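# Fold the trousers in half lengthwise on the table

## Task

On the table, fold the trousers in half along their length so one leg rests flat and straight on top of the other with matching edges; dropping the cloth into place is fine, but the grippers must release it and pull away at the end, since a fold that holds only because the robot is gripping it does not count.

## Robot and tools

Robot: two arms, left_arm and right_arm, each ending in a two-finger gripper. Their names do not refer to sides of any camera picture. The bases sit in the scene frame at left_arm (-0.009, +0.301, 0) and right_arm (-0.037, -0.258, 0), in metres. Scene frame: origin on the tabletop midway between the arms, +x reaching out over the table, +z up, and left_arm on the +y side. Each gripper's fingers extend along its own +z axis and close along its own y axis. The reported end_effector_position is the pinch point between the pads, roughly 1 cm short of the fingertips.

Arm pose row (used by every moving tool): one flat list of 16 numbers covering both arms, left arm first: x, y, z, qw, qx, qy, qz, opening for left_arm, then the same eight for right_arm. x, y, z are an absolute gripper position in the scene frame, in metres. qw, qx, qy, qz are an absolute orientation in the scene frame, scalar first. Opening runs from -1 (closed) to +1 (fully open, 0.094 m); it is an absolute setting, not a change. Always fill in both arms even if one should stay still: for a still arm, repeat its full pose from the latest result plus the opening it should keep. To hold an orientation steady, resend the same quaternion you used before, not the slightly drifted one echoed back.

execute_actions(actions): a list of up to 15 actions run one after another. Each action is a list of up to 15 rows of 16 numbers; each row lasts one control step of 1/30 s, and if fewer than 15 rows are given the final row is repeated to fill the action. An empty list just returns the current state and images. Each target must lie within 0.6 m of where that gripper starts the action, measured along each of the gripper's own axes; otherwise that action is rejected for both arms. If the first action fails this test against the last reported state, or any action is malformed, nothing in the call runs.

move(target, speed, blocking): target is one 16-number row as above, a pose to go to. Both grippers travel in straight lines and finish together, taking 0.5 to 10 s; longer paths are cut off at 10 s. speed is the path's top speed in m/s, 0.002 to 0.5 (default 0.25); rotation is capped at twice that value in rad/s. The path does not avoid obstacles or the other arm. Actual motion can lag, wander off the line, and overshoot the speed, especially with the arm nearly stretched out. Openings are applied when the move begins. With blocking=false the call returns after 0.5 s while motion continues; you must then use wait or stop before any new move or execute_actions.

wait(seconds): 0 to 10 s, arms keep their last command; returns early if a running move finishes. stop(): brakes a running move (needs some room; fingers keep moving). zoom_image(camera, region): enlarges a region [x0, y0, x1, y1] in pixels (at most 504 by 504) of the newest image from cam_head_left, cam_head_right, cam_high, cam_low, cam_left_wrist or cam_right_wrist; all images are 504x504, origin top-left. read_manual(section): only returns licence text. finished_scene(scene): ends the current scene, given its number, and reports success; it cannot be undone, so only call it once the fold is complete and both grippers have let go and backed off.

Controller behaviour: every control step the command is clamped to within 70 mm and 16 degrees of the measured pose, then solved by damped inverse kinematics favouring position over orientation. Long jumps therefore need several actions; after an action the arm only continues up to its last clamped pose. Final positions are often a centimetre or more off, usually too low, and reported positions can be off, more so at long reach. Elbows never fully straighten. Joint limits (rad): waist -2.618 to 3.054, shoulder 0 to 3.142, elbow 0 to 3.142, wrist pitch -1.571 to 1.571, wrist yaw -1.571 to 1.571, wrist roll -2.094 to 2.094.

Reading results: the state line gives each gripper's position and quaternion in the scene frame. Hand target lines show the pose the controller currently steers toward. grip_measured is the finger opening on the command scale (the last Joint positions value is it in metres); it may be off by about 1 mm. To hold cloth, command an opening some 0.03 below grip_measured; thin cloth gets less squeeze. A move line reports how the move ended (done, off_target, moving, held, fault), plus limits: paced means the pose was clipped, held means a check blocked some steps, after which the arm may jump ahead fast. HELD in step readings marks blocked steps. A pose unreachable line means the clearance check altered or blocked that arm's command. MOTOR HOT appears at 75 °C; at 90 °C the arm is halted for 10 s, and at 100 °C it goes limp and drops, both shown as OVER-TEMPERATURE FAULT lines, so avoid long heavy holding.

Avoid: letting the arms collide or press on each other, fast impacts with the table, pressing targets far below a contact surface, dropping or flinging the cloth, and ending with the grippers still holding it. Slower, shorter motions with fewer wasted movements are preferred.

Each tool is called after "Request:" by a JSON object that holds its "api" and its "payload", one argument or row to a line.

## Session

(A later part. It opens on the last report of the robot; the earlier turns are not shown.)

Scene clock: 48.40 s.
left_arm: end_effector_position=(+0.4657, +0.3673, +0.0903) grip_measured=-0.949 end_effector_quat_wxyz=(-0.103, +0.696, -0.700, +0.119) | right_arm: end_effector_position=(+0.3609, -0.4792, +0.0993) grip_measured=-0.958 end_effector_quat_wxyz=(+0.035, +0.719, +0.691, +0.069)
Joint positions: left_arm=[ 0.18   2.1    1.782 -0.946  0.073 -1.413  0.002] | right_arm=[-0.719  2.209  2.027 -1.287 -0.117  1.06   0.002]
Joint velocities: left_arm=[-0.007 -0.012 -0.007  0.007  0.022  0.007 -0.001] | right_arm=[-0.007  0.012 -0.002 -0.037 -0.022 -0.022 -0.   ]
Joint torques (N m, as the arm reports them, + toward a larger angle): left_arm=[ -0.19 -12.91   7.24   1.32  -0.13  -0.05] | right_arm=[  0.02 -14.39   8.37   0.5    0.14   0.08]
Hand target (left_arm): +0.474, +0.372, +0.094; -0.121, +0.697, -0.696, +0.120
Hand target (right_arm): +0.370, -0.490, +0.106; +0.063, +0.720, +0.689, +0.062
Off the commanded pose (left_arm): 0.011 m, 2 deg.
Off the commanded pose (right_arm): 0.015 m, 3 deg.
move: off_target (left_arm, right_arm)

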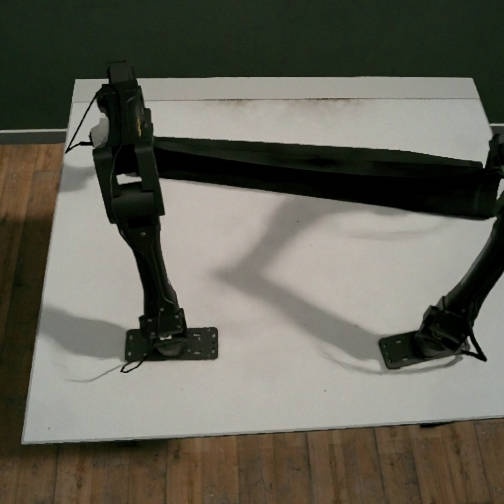

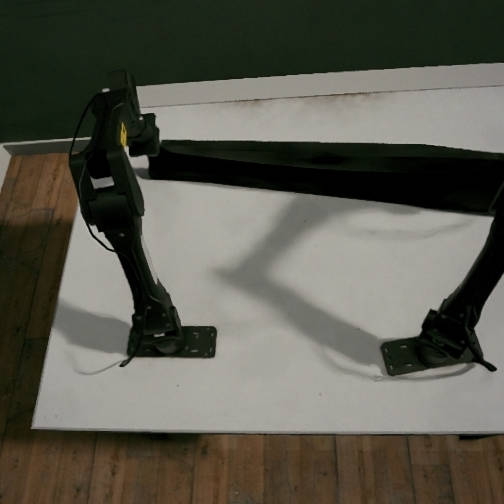

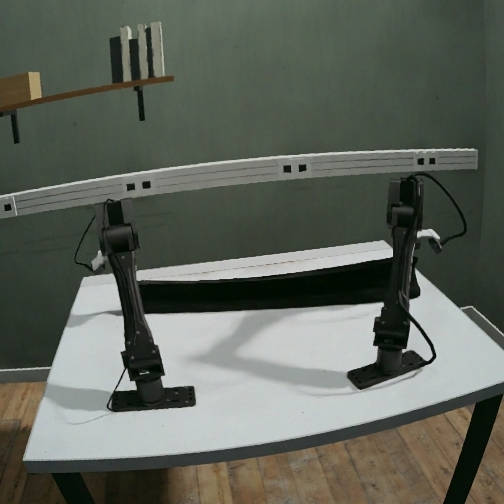

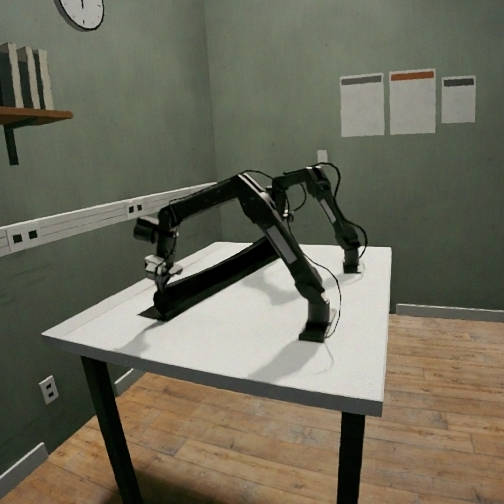

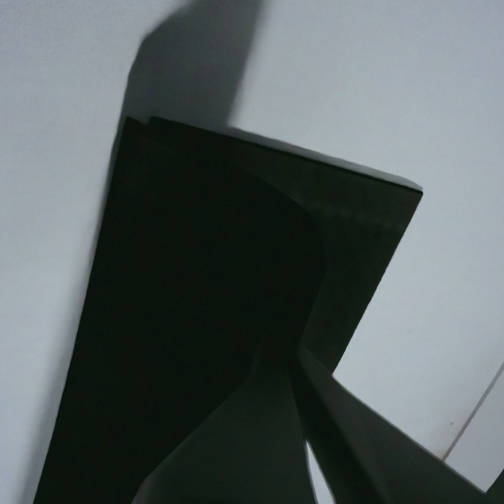

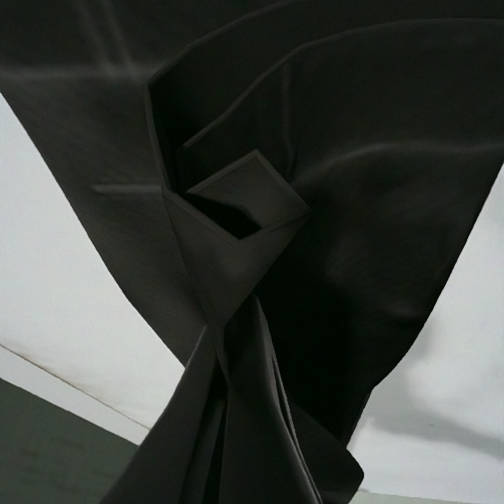

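Request:
{"api": "move", "payload": {
  "target": [0.535,0.365,0.045,0.153,-0.69,0.69,-0.153,-1, 0.43,-0.497,0.05,0.09,0.72,0.68,0.09,-1],
  "speed": 0.08
}}

Scene clock: 54.90 s.
left_arm: end_effector_position=(+0.5269, +0.3593, +0.0416) grip_measured=-0.949 end_effector_quat_wxyz=(-0.135, +0.689, -0.695, +0.156) | right_arm: end_effector_position=(+0.4188, -0.4870, +0.0434) grip_measured=-0.958 end_effector_quat_wxyz=(+0.062, +0.722, +0.682, +0.094)
Joint positions: left_arm=[ 0.151  2.288  1.855 -0.73   0.085 -1.446  0.002] | right_arm=[-0.682  2.397  2.112 -1.111 -0.143  1.123  0.002]
Joint velocities: left_arm=[-0.002 -0.007  0.007  0.037  0.022 -0.022 -0.001] | right_arm=[-0.007  0.012 -0.012 -0.007  0.022  0.022 -0.001]
Joint torques (N m, as the arm reports them, + toward a larger angle): left_arm=[ -0.2  -14.63   7.35   1.45  -0.19  -0.06] | right_arm=[ -0.02 -16.5    8.3    0.72   0.17   0.06]
Hand target (left_arm): +0.535, +0.365, +0.045; -0.154, +0.691, -0.690, +0.153
Hand target (right_arm): +0.429, -0.497, +0.050; +0.090, +0.722, +0.680, +0.091
Off the commanded pose (left_arm): 0.010 m, 2 deg.
Off the commanded pose (right_arm): 0.016 m, 3 deg.
move: off_target (right_arm)

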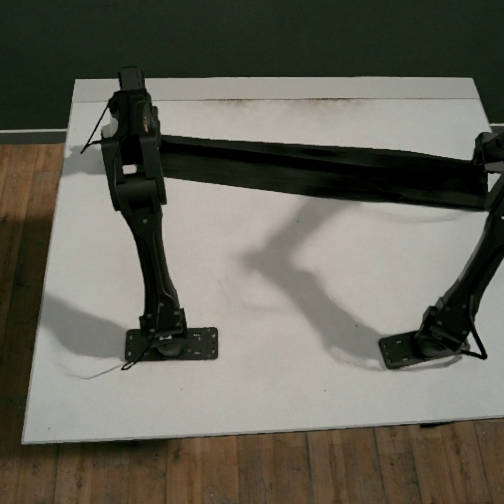

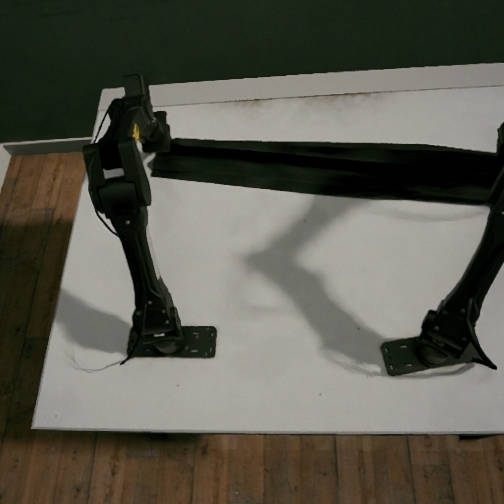

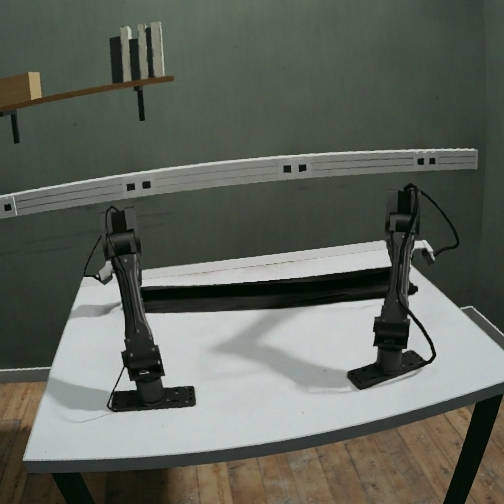

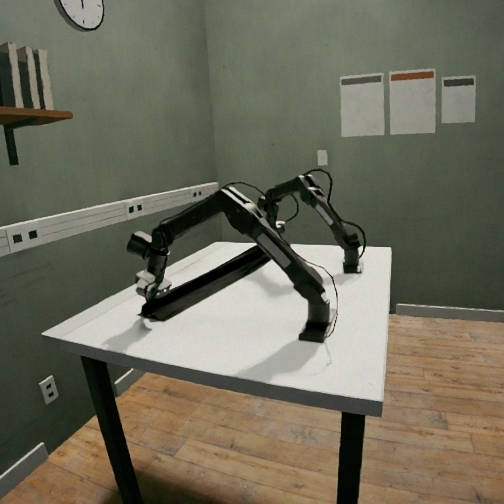

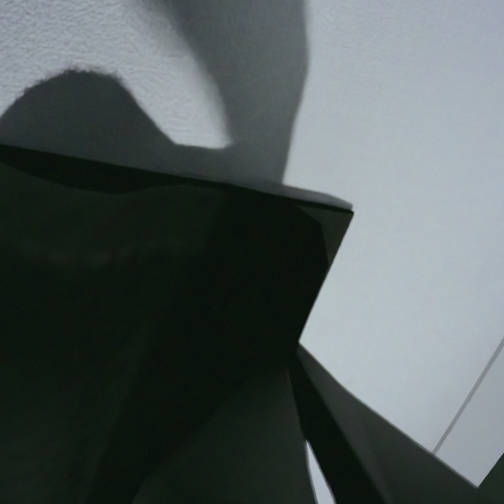

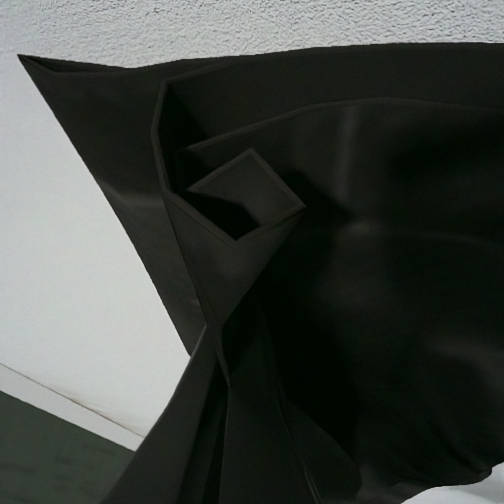

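Request:
{"api": "move", "payload": {
  "target": [0.53,0.362,0.045,0.153,-0.69,0.69,-0.153,0.2, 0.425,-0.49,0.05,0.09,0.72,0.68,0.09,0.2],
  "speed": 0.08
}}

Request:
{"api": "move", "payload": {
  "target": [0.4,0.43,0.2,0.153,-0.69,0.69,-0.153,0.2, 0.33,-0.55,0.2,0.09,0.72,0.68,0.09,0.2],
  "speed": 0.2
}}

Scene clock: 63.53 s.
left_arm: end_effector_position=(+0.5320, +0.3619, +0.0438) grip_measured=+0.197 end_effector_quat_wxyz=(-0.147, +0.689, -0.692, +0.159) | right_arm: end_effector_position=(+0.4227, -0.4904, +0.0410) grip_measured=+0.198 end_effector_quat_wxyz=(+0.074, +0.723, +0.680, +0.095)
Joint positions: left_arm=[ 0.151  2.288  1.855 -0.706  0.074 -1.45   0.056] | right_arm=[-0.682  2.393  2.092 -1.07  -0.138  1.129  0.056]
Joint velocities: left_arm=[-0.002 -0.002  0.002 -0.007 -0.022 -0.051 -0.001] | right_arm=[-0.012  0.012 -0.017 -0.037 -0.051  0.007  0.   ]
Joint torques (N m, as the arm reports them, + toward a larger angle): left_arm=[ -0.61 -16.43   4.92   1.36  -0.08  -0.04] | right_arm=[  0.63 -19.36   5.12   0.56   0.13  -0.01]
Hand target (left_arm): +0.530, +0.362, +0.045; -0.153, +0.690, -0.690, +0.153
Hand target (right_arm): +0.425, -0.490, +0.050; +0.090, +0.721, +0.681, +0.090
Off the commanded pose (left_arm): 0.002 m, 1 deg.
Off the commanded pose (right_arm): 0.009 m, 2 deg.
move: done

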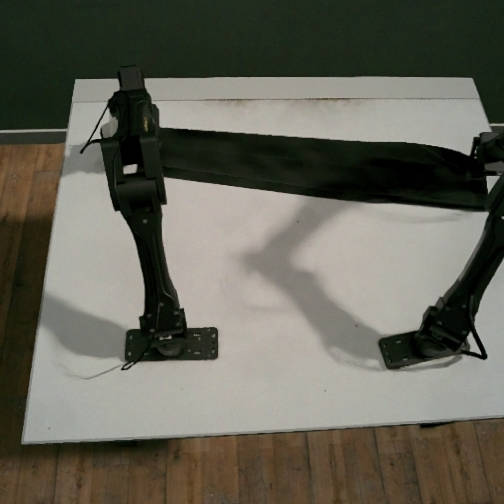

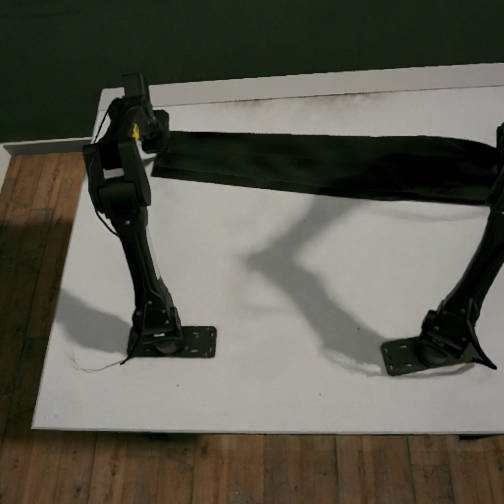

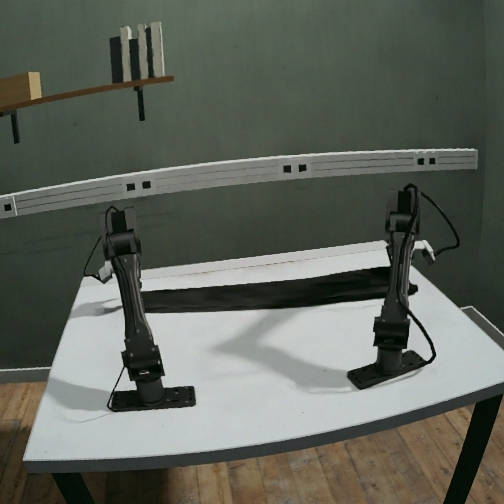

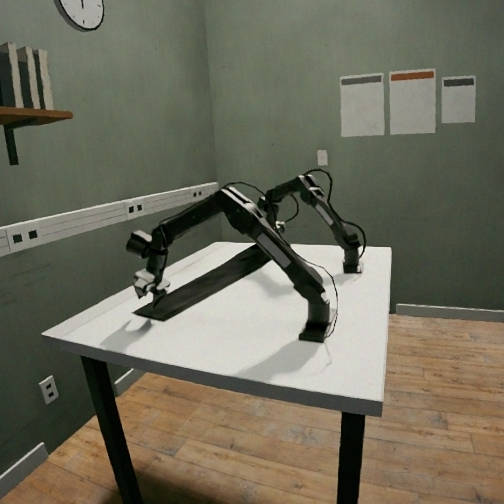

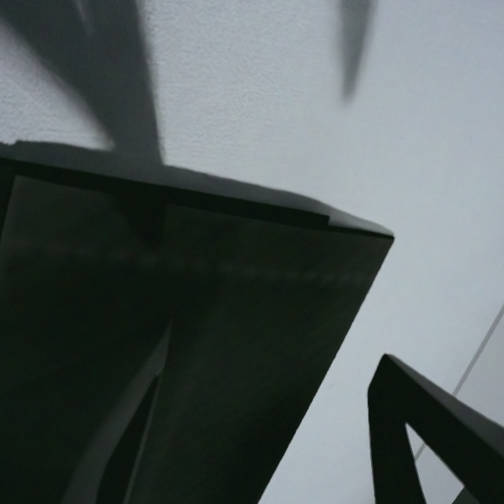

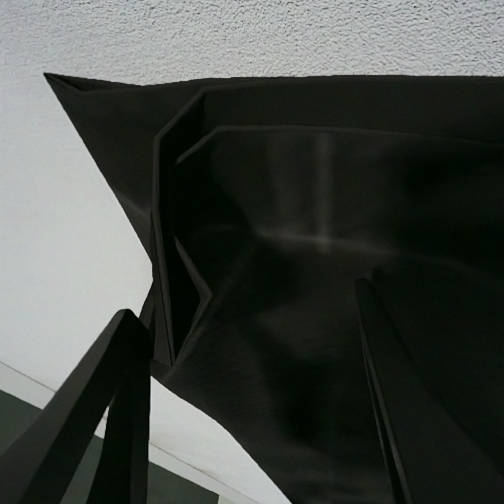

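Scene clock: 65.27 s.
left_arm: end_effector_position=(+0.4064, +0.4306, +0.1963) grip_measured=+0.197 end_effector_quat_wxyz=(-0.158, +0.692, -0.687, +0.155) | right_arm: end_effector_position=(+0.3329, -0.5508, +0.1902) grip_measured=+0.198 end_effector_quat_wxyz=(+0.104, +0.726, +0.674, +0.094)
Joint positions: left_arm=[ 0.376  1.823  1.77  -1.096  0.146 -1.251  0.056] | right_arm=[-0.899  2.253  2.449 -1.539 -0.167  0.929  0.056]
Joint velocities: left_arm=[-0.012 -0.002 -0.002 -0.051 -0.066  0.007 -0.   ] | right_arm=[-0.002  0.002  0.002 -0.007 -0.095  0.022 -0.001]
Joint torques (N m, as the arm reports them, + toward a larger angle): left_arm=[  0.54 -10.91   6.97   1.07   0.19   0.08] | right_arm=[ -0.36 -15.65   7.39   0.3   -0.08  -0.15]
Hand target (left_arm): +0.402, +0.430, +0.200; -0.151, +0.691, -0.690, +0.155
Hand target (right_arm): +0.331, -0.550, +0.200; +0.112, +0.721, +0.678, +0.093
Off the commanded pose (left_arm): 0.007 m, 1 deg.
Off the commanded pose (right_arm): 0.010 m, 2 deg.
joint sent to its limit (right arm) — the command would take joint 4 (wrist pitch) past its lower limit, so that joint was sent only as far as its limit.
move: done

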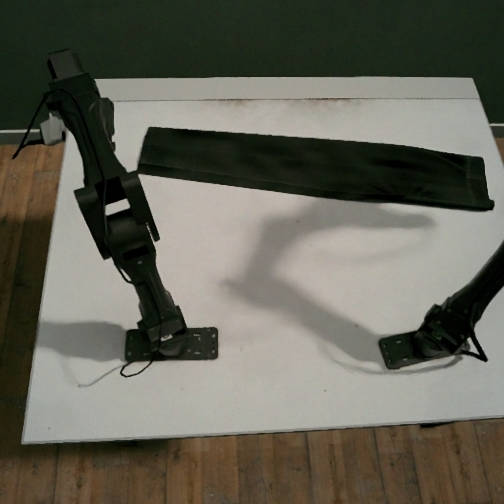

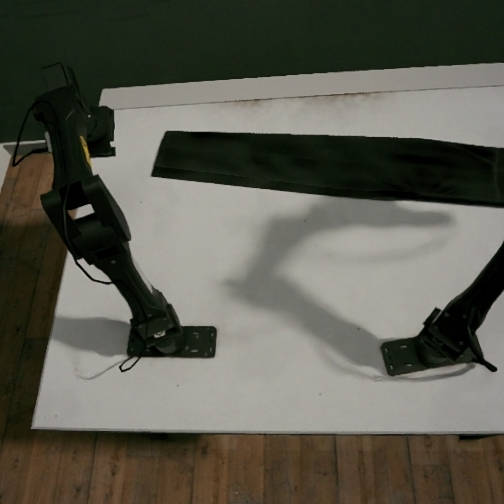

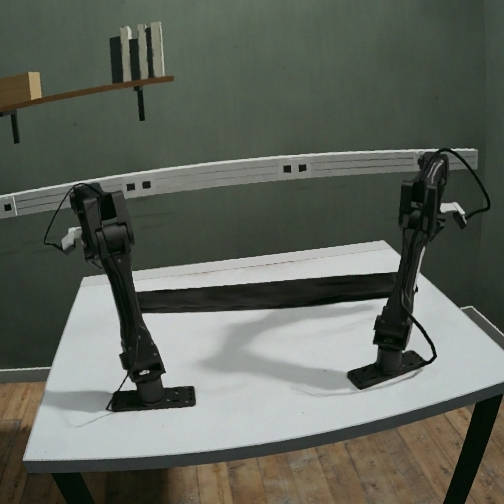

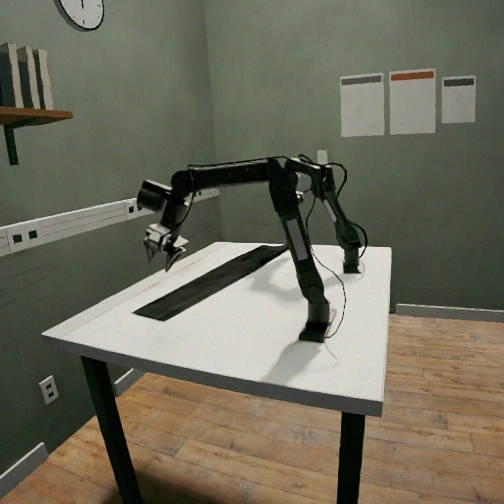

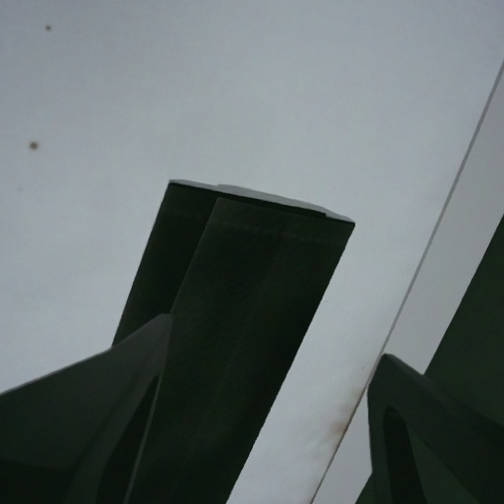

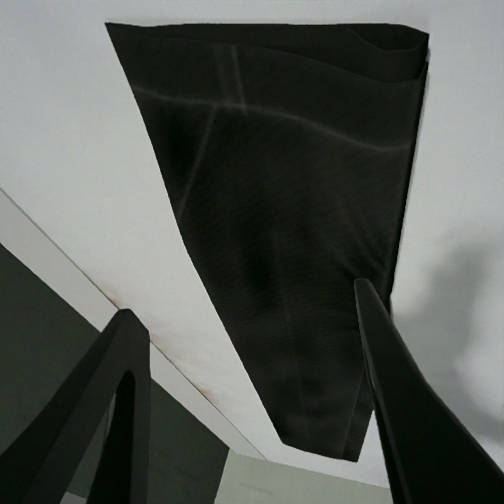

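Request:
{"api": "move", "payload": {
  "target": [0.385,0.28,0.04,0,0.07,0.997,0,1, 0.335,-0.03,0.05,0,0.07,0.997,0,1],
  "speed": 0.35
}}

Request:
{"api": "move", "payload": {
  "target": [0.385,0.28,-0.01,0,0.07,0.997,0,1, 0.335,-0.03,-0.012,0,0.07,0.997,0,1],
  "speed": 0.05
}}

Scene clock: 87.10 s.
left_arm: end_effector_position=(+0.3868, +0.2815, +0.0496) grip_measured=+1.000 end_effector_quat_wxyz=(+0.012, +0.064, +0.998, -0.005) | right_arm: end_effector_position=(+0.3336, -0.0266, +0.0457) grip_measured=+1.000 end_effector_quat_wxyz=(+0.001, +0.071, +0.997, +0.006)
Joint positions: left_arm=[-0.031  2.063  1.609 -1.094  0.01   0.08   0.094] | right_arm=[ 0.389  2.243  1.879 -1.198 -0.009  0.696  0.094]
Joint velocities: left_arm=[-0.002 -0.002  0.017 -0.022  0.037 -0.007  0.   ] | right_arm=[-0.007 -0.012  0.017 -0.051 -0.007 -0.066  0.   ]
Joint torques (N m, as the arm reports them, + toward a larger angle): left_arm=[ -0.63 -11.75   4.33   0.62  -0.07   0.05] | right_arm=[ -0.37 -14.62   8.05   0.05   0.1    0.01]
Hand target (left_arm): +0.382, +0.282, +0.043; +0.000, +0.072, +0.997, +0.003
Hand target (right_arm): +0.339, -0.029, +0.050; +0.009, +0.069, +0.998, -0.000
Off the commanded pose (left_arm): 0.010 m, 2 deg.
Off the commanded pose (right_arm): 0.006 m, 1 deg.
move: done

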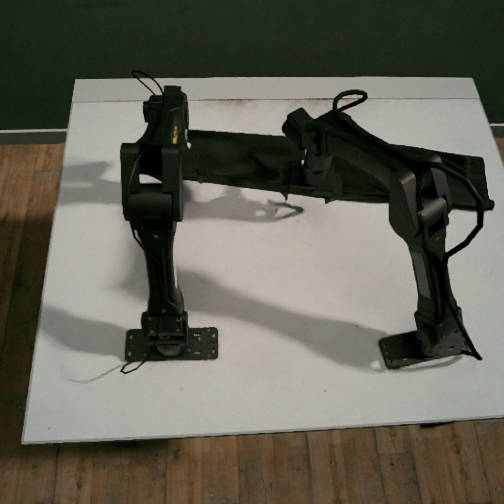

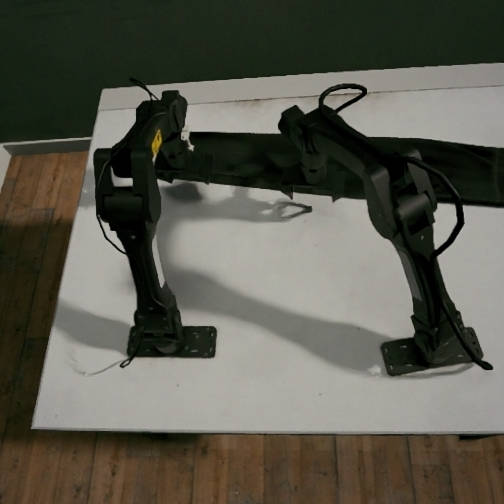

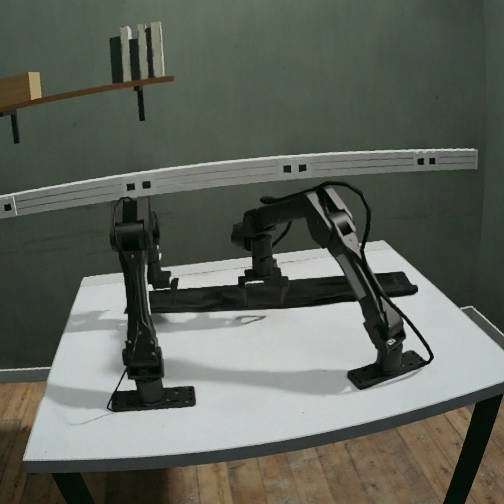

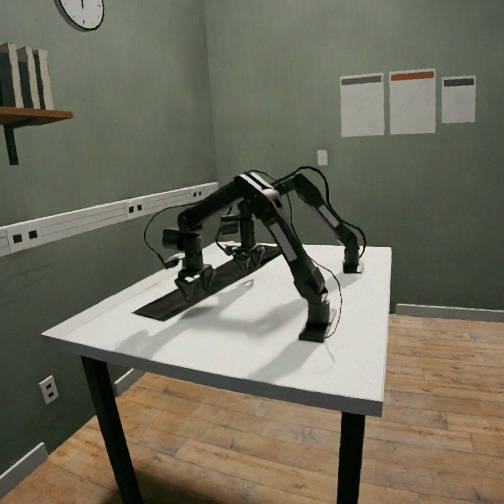

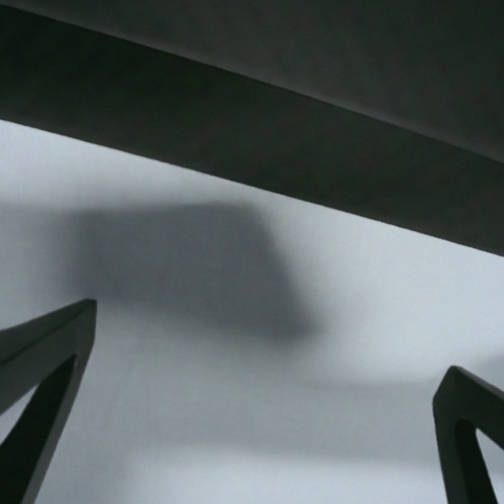

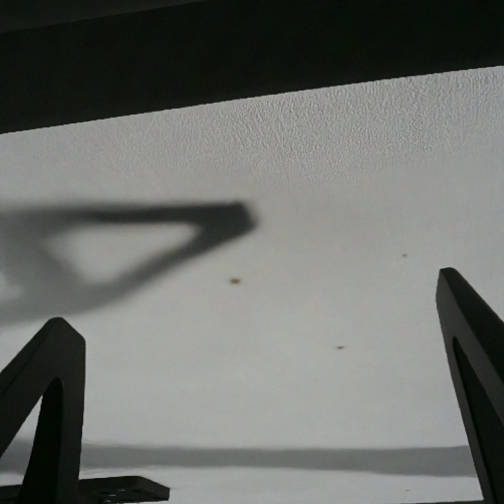

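Scene clock: 88.53 s.
left_arm: end_effector_position=(+0.3849, +0.2816, +0.0084) grip_measured=+1.000 end_effector_quat_wxyz=(+0.005, +0.065, +0.998, -0.004) | right_arm: end_effector_position=(+0.3315, -0.0278, +0.0085) grip_measured=+1.000 end_effector_quat_wxyz=(-0.003, +0.071, +0.997, +0.004)
Joint positions: left_arm=[-0.032  2.113  1.517 -0.965  0.008  0.08   0.094] | right_arm=[ 0.389  2.272  1.777 -1.076 -0.009  0.696  0.094]
Joint velocities: left_arm=[-0.002 -0.002  0.012  0.007 -0.037 -0.051  0.   ] | right_arm=[-0.012  0.002  0.002 -0.007 -0.022 -0.037  0.   ]
Joint torques (N m, as the arm reports them, + toward a larger angle): left_arm=[ -0.76 -10.16   3.06   1.03  -0.03   0.03] | right_arm=[ -0.33 -12.75   3.14   0.67   0.07  -0.11]
Hand target (left_arm): +0.383, +0.280, -0.009; -0.001, +0.070, +0.998, -0.000
Hand target (right_arm): +0.333, -0.031, -0.011; -0.001, +0.070, +0.998, -0.001
Off the commanded pose (left_arm): 0.018 m, 1 deg.
Off the commanded pose (right_arm): 0.021 m, 1 deg.
move: off_target (left_arm, right_arm)

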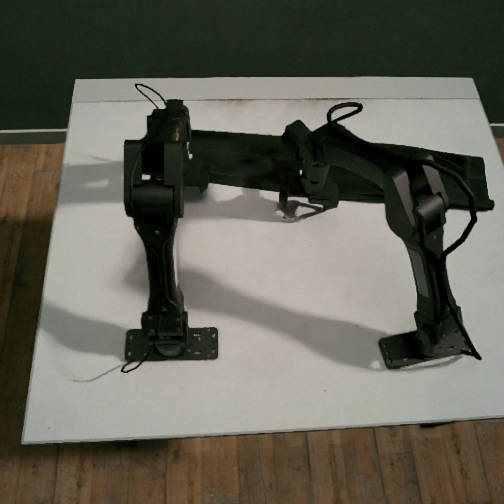

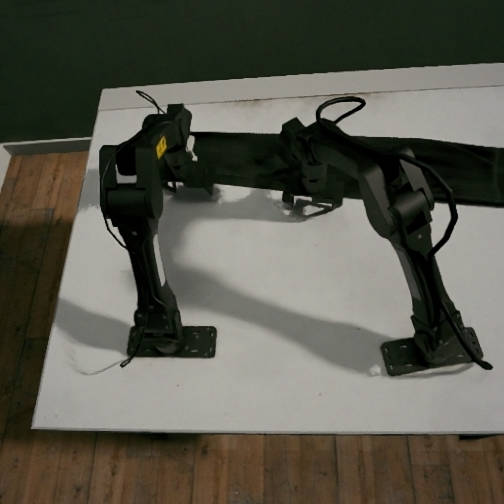

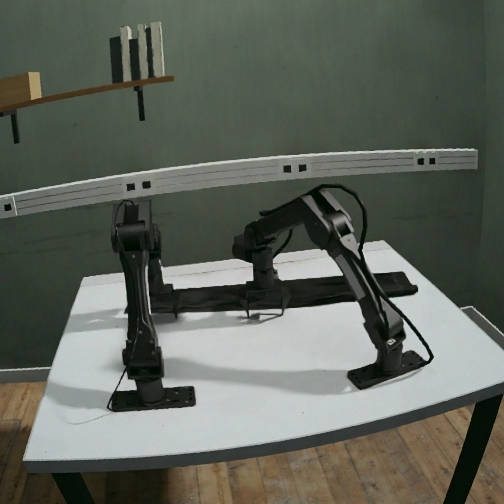

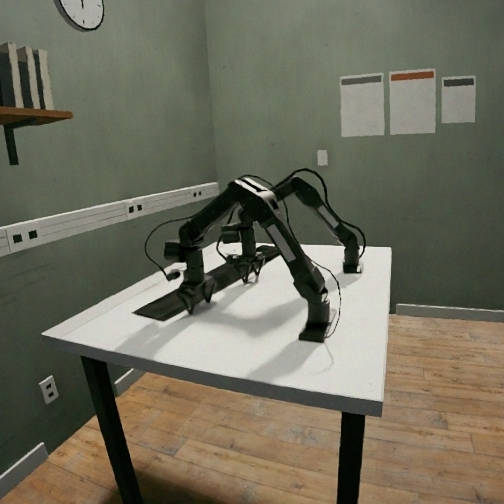

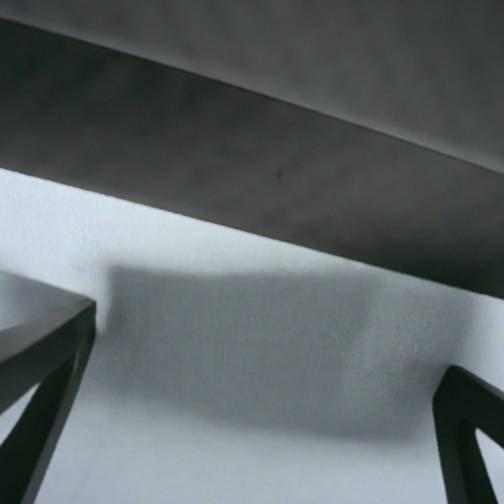

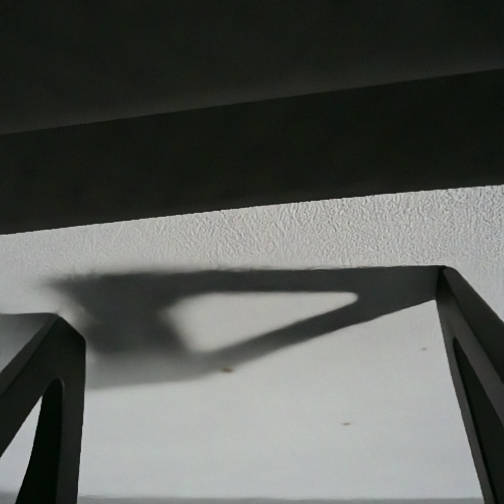

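Request:
{"api": "move", "payload": {
  "target": [0.445,0.272,-0.01,0,0.07,0.997,0,1, 0.392,-0.038,-0.012,0,0.07,0.997,0,1],
  "speed": 0.06
}}

Scene clock: 93.63 s.
left_arm: end_effector_position=(+0.4462, +0.2767, +0.0092) grip_measured=+1.000 end_effector_quat_wxyz=(+0.016, +0.067, +0.998, -0.002) | right_arm: end_effector_position=(+0.3773, -0.0340, +0.0093) grip_measured=+1.000 end_effector_quat_wxyz=(-0.007, +0.073, +0.997, +0.002)
Joint positions: left_arm=[-0.038  2.331  1.881 -1.089  0.004  0.079  0.094] | right_arm=[ 0.326  2.448  2.09  -1.223 -0.011  0.636  0.094]
Joint velocities: left_arm=[ 0.002 -0.002  0.002 -0.037  0.022  0.007  0.   ] | right_arm=[-0.022  0.012  0.012  0.051 -0.007  0.037  0.   ]
Joint torques (N m, as the arm reports them, + toward a larger angle): left_arm=[ -1.28 -11.01   5.75   0.72   0.    -0.05] | right_arm=[ -1.75 -11.99   6.86   0.55   0.07  -0.25]
Hand target (left_arm): +0.445, +0.272, -0.010; +0.000, +0.070, +0.998, +0.000
Hand target (right_arm): +0.391, -0.039, -0.011; -0.000, +0.070, +0.998, -0.000
Off the commanded pose (left_arm): 0.020 m, 2 deg.
Off the commanded pose (right_arm): 0.026 m, 1 deg.
move: off_target (left_arm, right_arm)

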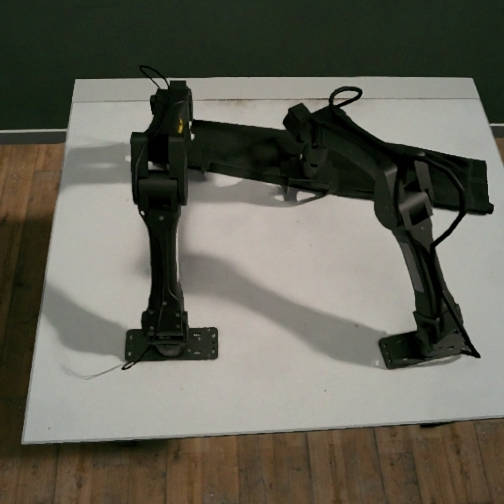

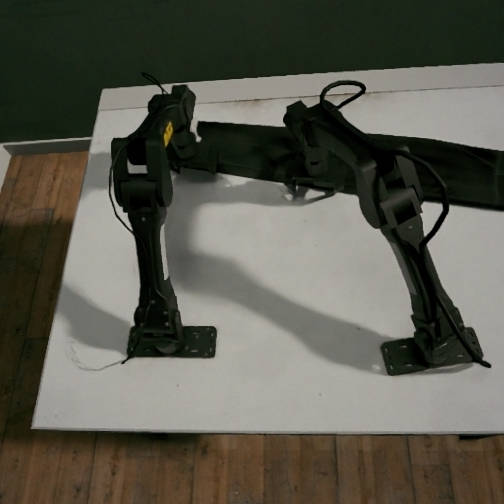

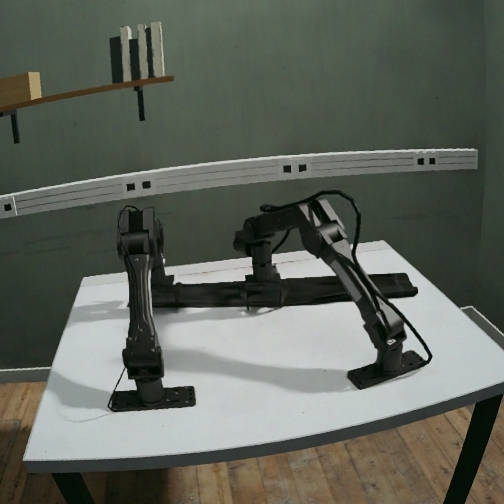

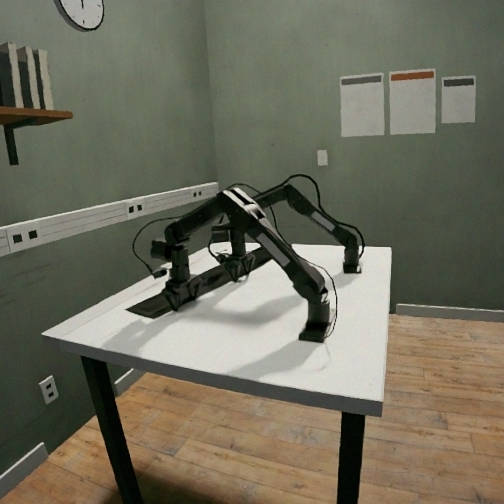

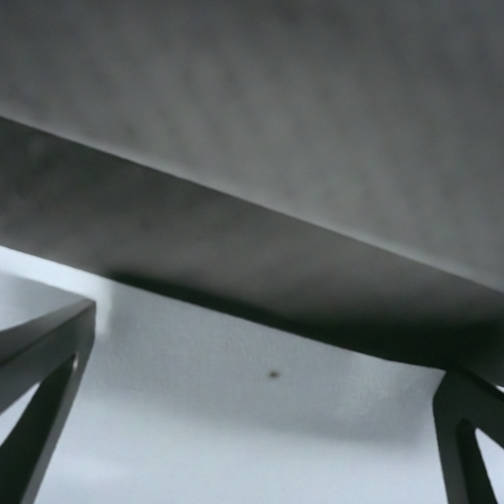

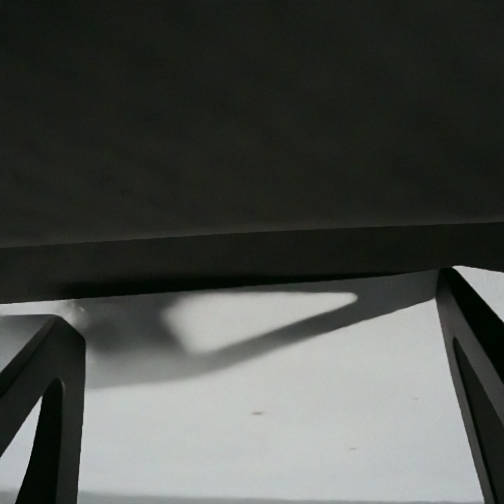

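Request:
{"api": "move", "payload": {
  "target": [0.44,0.275,0.05,0,0.07,0.997,0,1, 0.38,-0.035,-0.005,0,0.07,0.997,0,1],
  "speed": 0.15
}}

Request:
{"api": "move", "payload": {
  "target": [0.50,0.29,0.035,0,-0.629,0.777,0,1, 0.38,-0.035,-0.005,0,0.07,0.997,0,1],
  "speed": 0.3
}}

Scene clock: 111.93 s.
left_arm: end_effector_position=(+0.4405, +0.2771, +0.0424) grip_measured=+1.000 end_effector_quat_wxyz=(-0.002, +0.067, +0.998, -0.002) | right_arm: end_effector_position=(+0.3769, -0.0341, +0.0094) grip_measured=+1.000 end_effector_quat_wxyz=(-0.005, +0.072, +0.997, +0.003)
Joint positions: left_arm=[-0.038  2.324  2.003 -1.255  0.004  0.079  0.094] | right_arm=[ 0.326  2.44   2.075 -1.212 -0.011  0.634  0.094]
Joint velocities: left_arm=[-0.022  0.027  0.007 -0.037  0.066  0.022  0.   ] | right_arm=[-0.022  0.002 -0.017 -0.007  0.022  0.037  0.   ]
Joint torques (N m, as the arm reports them, + toward a larger angle): left_arm=[ -0.63 -15.75   6.57   0.39   0.01   0.  ] | right_arm=[ -0.14 -15.49   3.56   0.58   0.08  -0.08]
Hand target (left_arm): +0.441, +0.275, +0.050; +0.000, +0.070, +0.998, -0.000
Hand target (right_arm): +0.379, -0.035, -0.005; -0.001, +0.070, +0.998, -0.001
Off the commanded pose (left_arm): 0.008 m, 1 deg.
Off the commanded pose (right_arm): 0.015 m, 1 deg.
move: off_target (right_arm)

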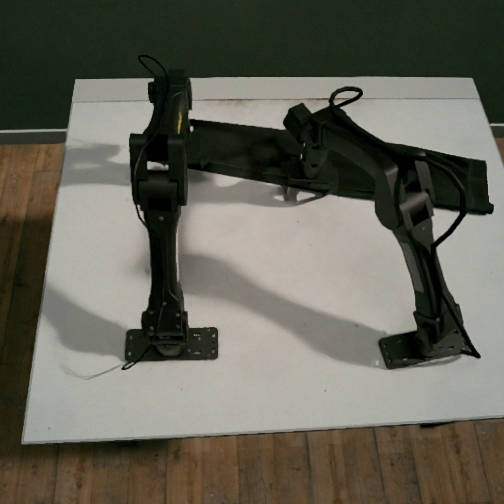

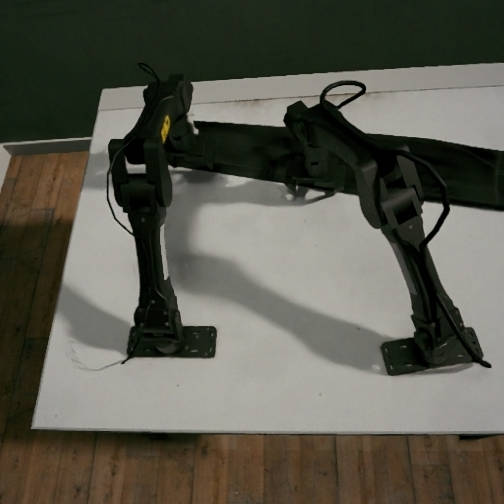

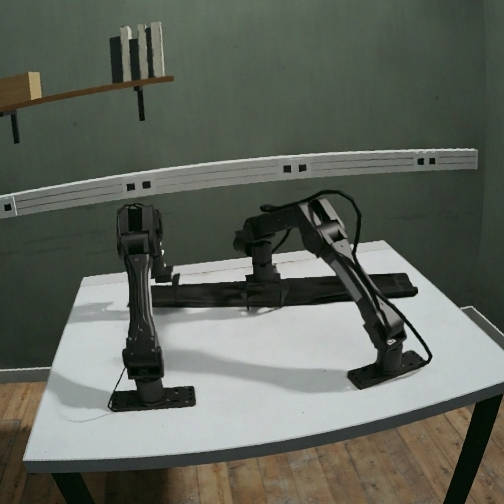

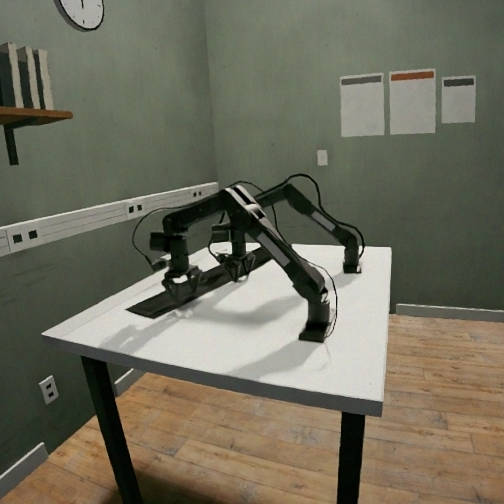

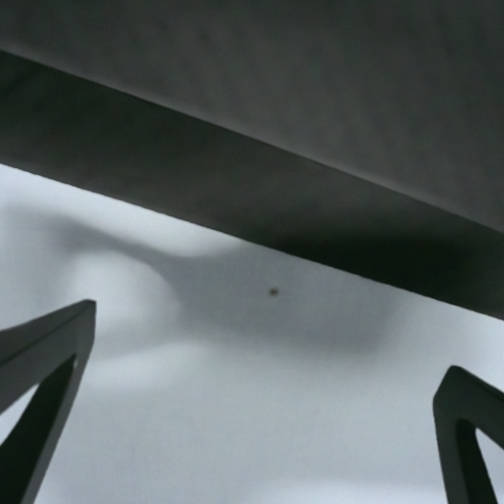

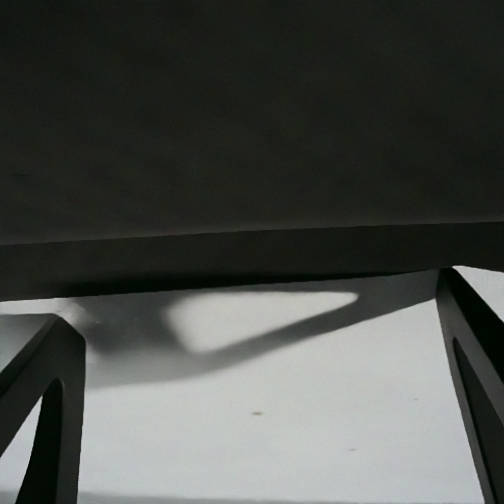

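Scene clock: 115.33 s.
left_arm: end_effector_position=(+0.5056, +0.2831, +0.0389) grip_measured=+1.000 end_effector_quat_wxyz=(+0.013, -0.622, +0.783, -0.013) | right_arm: end_effector_position=(+0.3770, -0.0340, +0.0097) grip_measured=+1.000 end_effector_quat_wxyz=(-0.005, +0.072, +0.997, +0.004)
Joint positions: left_arm=[-0.019  2.736  2.753 -1.552  0.004 -1.379  0.094] | right_arm=[ 0.326  2.439  2.075 -1.212 -0.012  0.634  0.094]
Joint velocities: left_arm=[ 0.007 -0.002 -0.007 -0.022  0.037  0.007  0.   ] | right_arm=[ 0.002 -0.012  0.012 -0.037  0.051 -0.037  0.   ]
Joint torques (N m, as the arm reports them, + toward a larger angle): left_arm=[  1.11 -16.03   6.51   0.42   0.01  -0.07] | right_arm=[  0.11 -15.42   3.55   0.6    0.05   0.  ]
Hand target (left_arm): +0.501, +0.289, +0.035; +0.004, -0.629, +0.777, -0.004
Hand target (right_arm): +0.379, -0.035, -0.005; -0.001, +0.070, +0.998, -0.000
Off the commanded pose (left_arm): 0.010 m, 2 deg.
Off the commanded pose (right_arm): 0.015 m, 1 deg.
joint sent to its limit (left arm) — the command would take joint 4 (wrist pitch) past its lower limit, so that joint was sent only as far as its limit.
move: off_target (right_arm)

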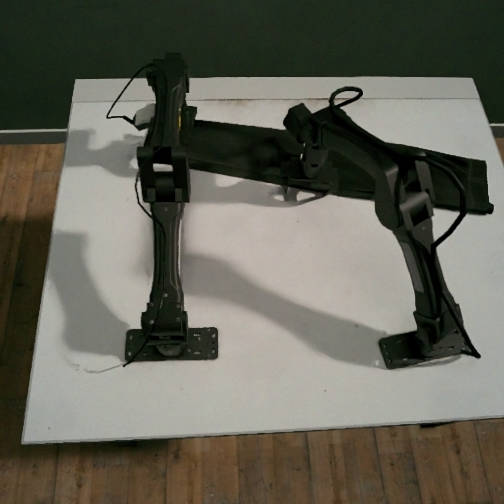

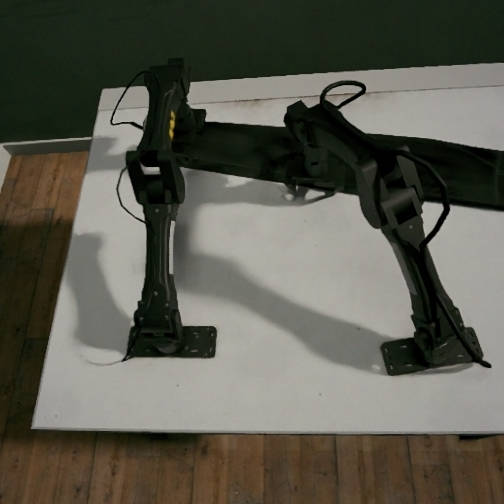

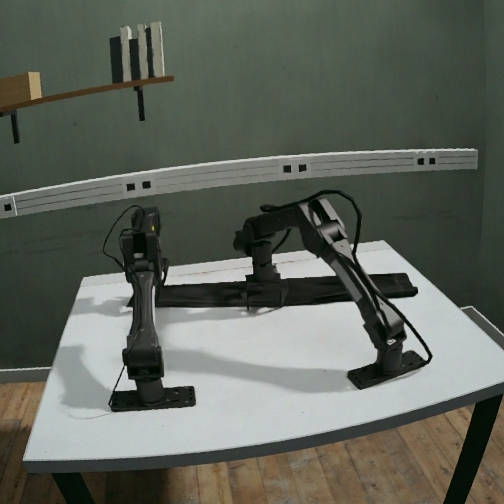

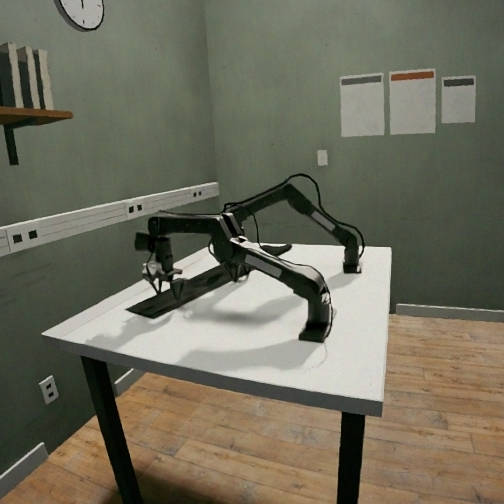

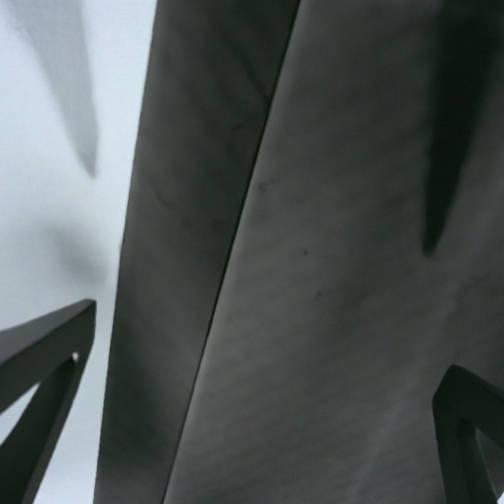

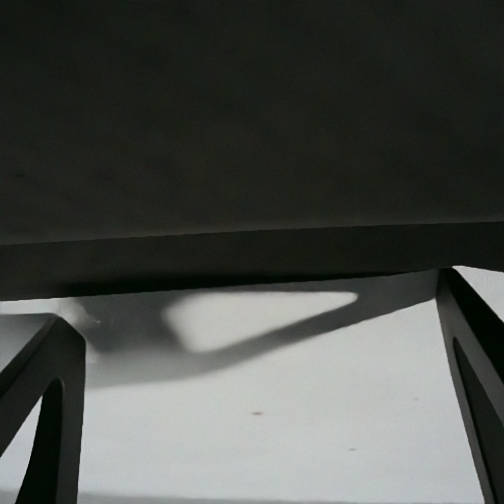

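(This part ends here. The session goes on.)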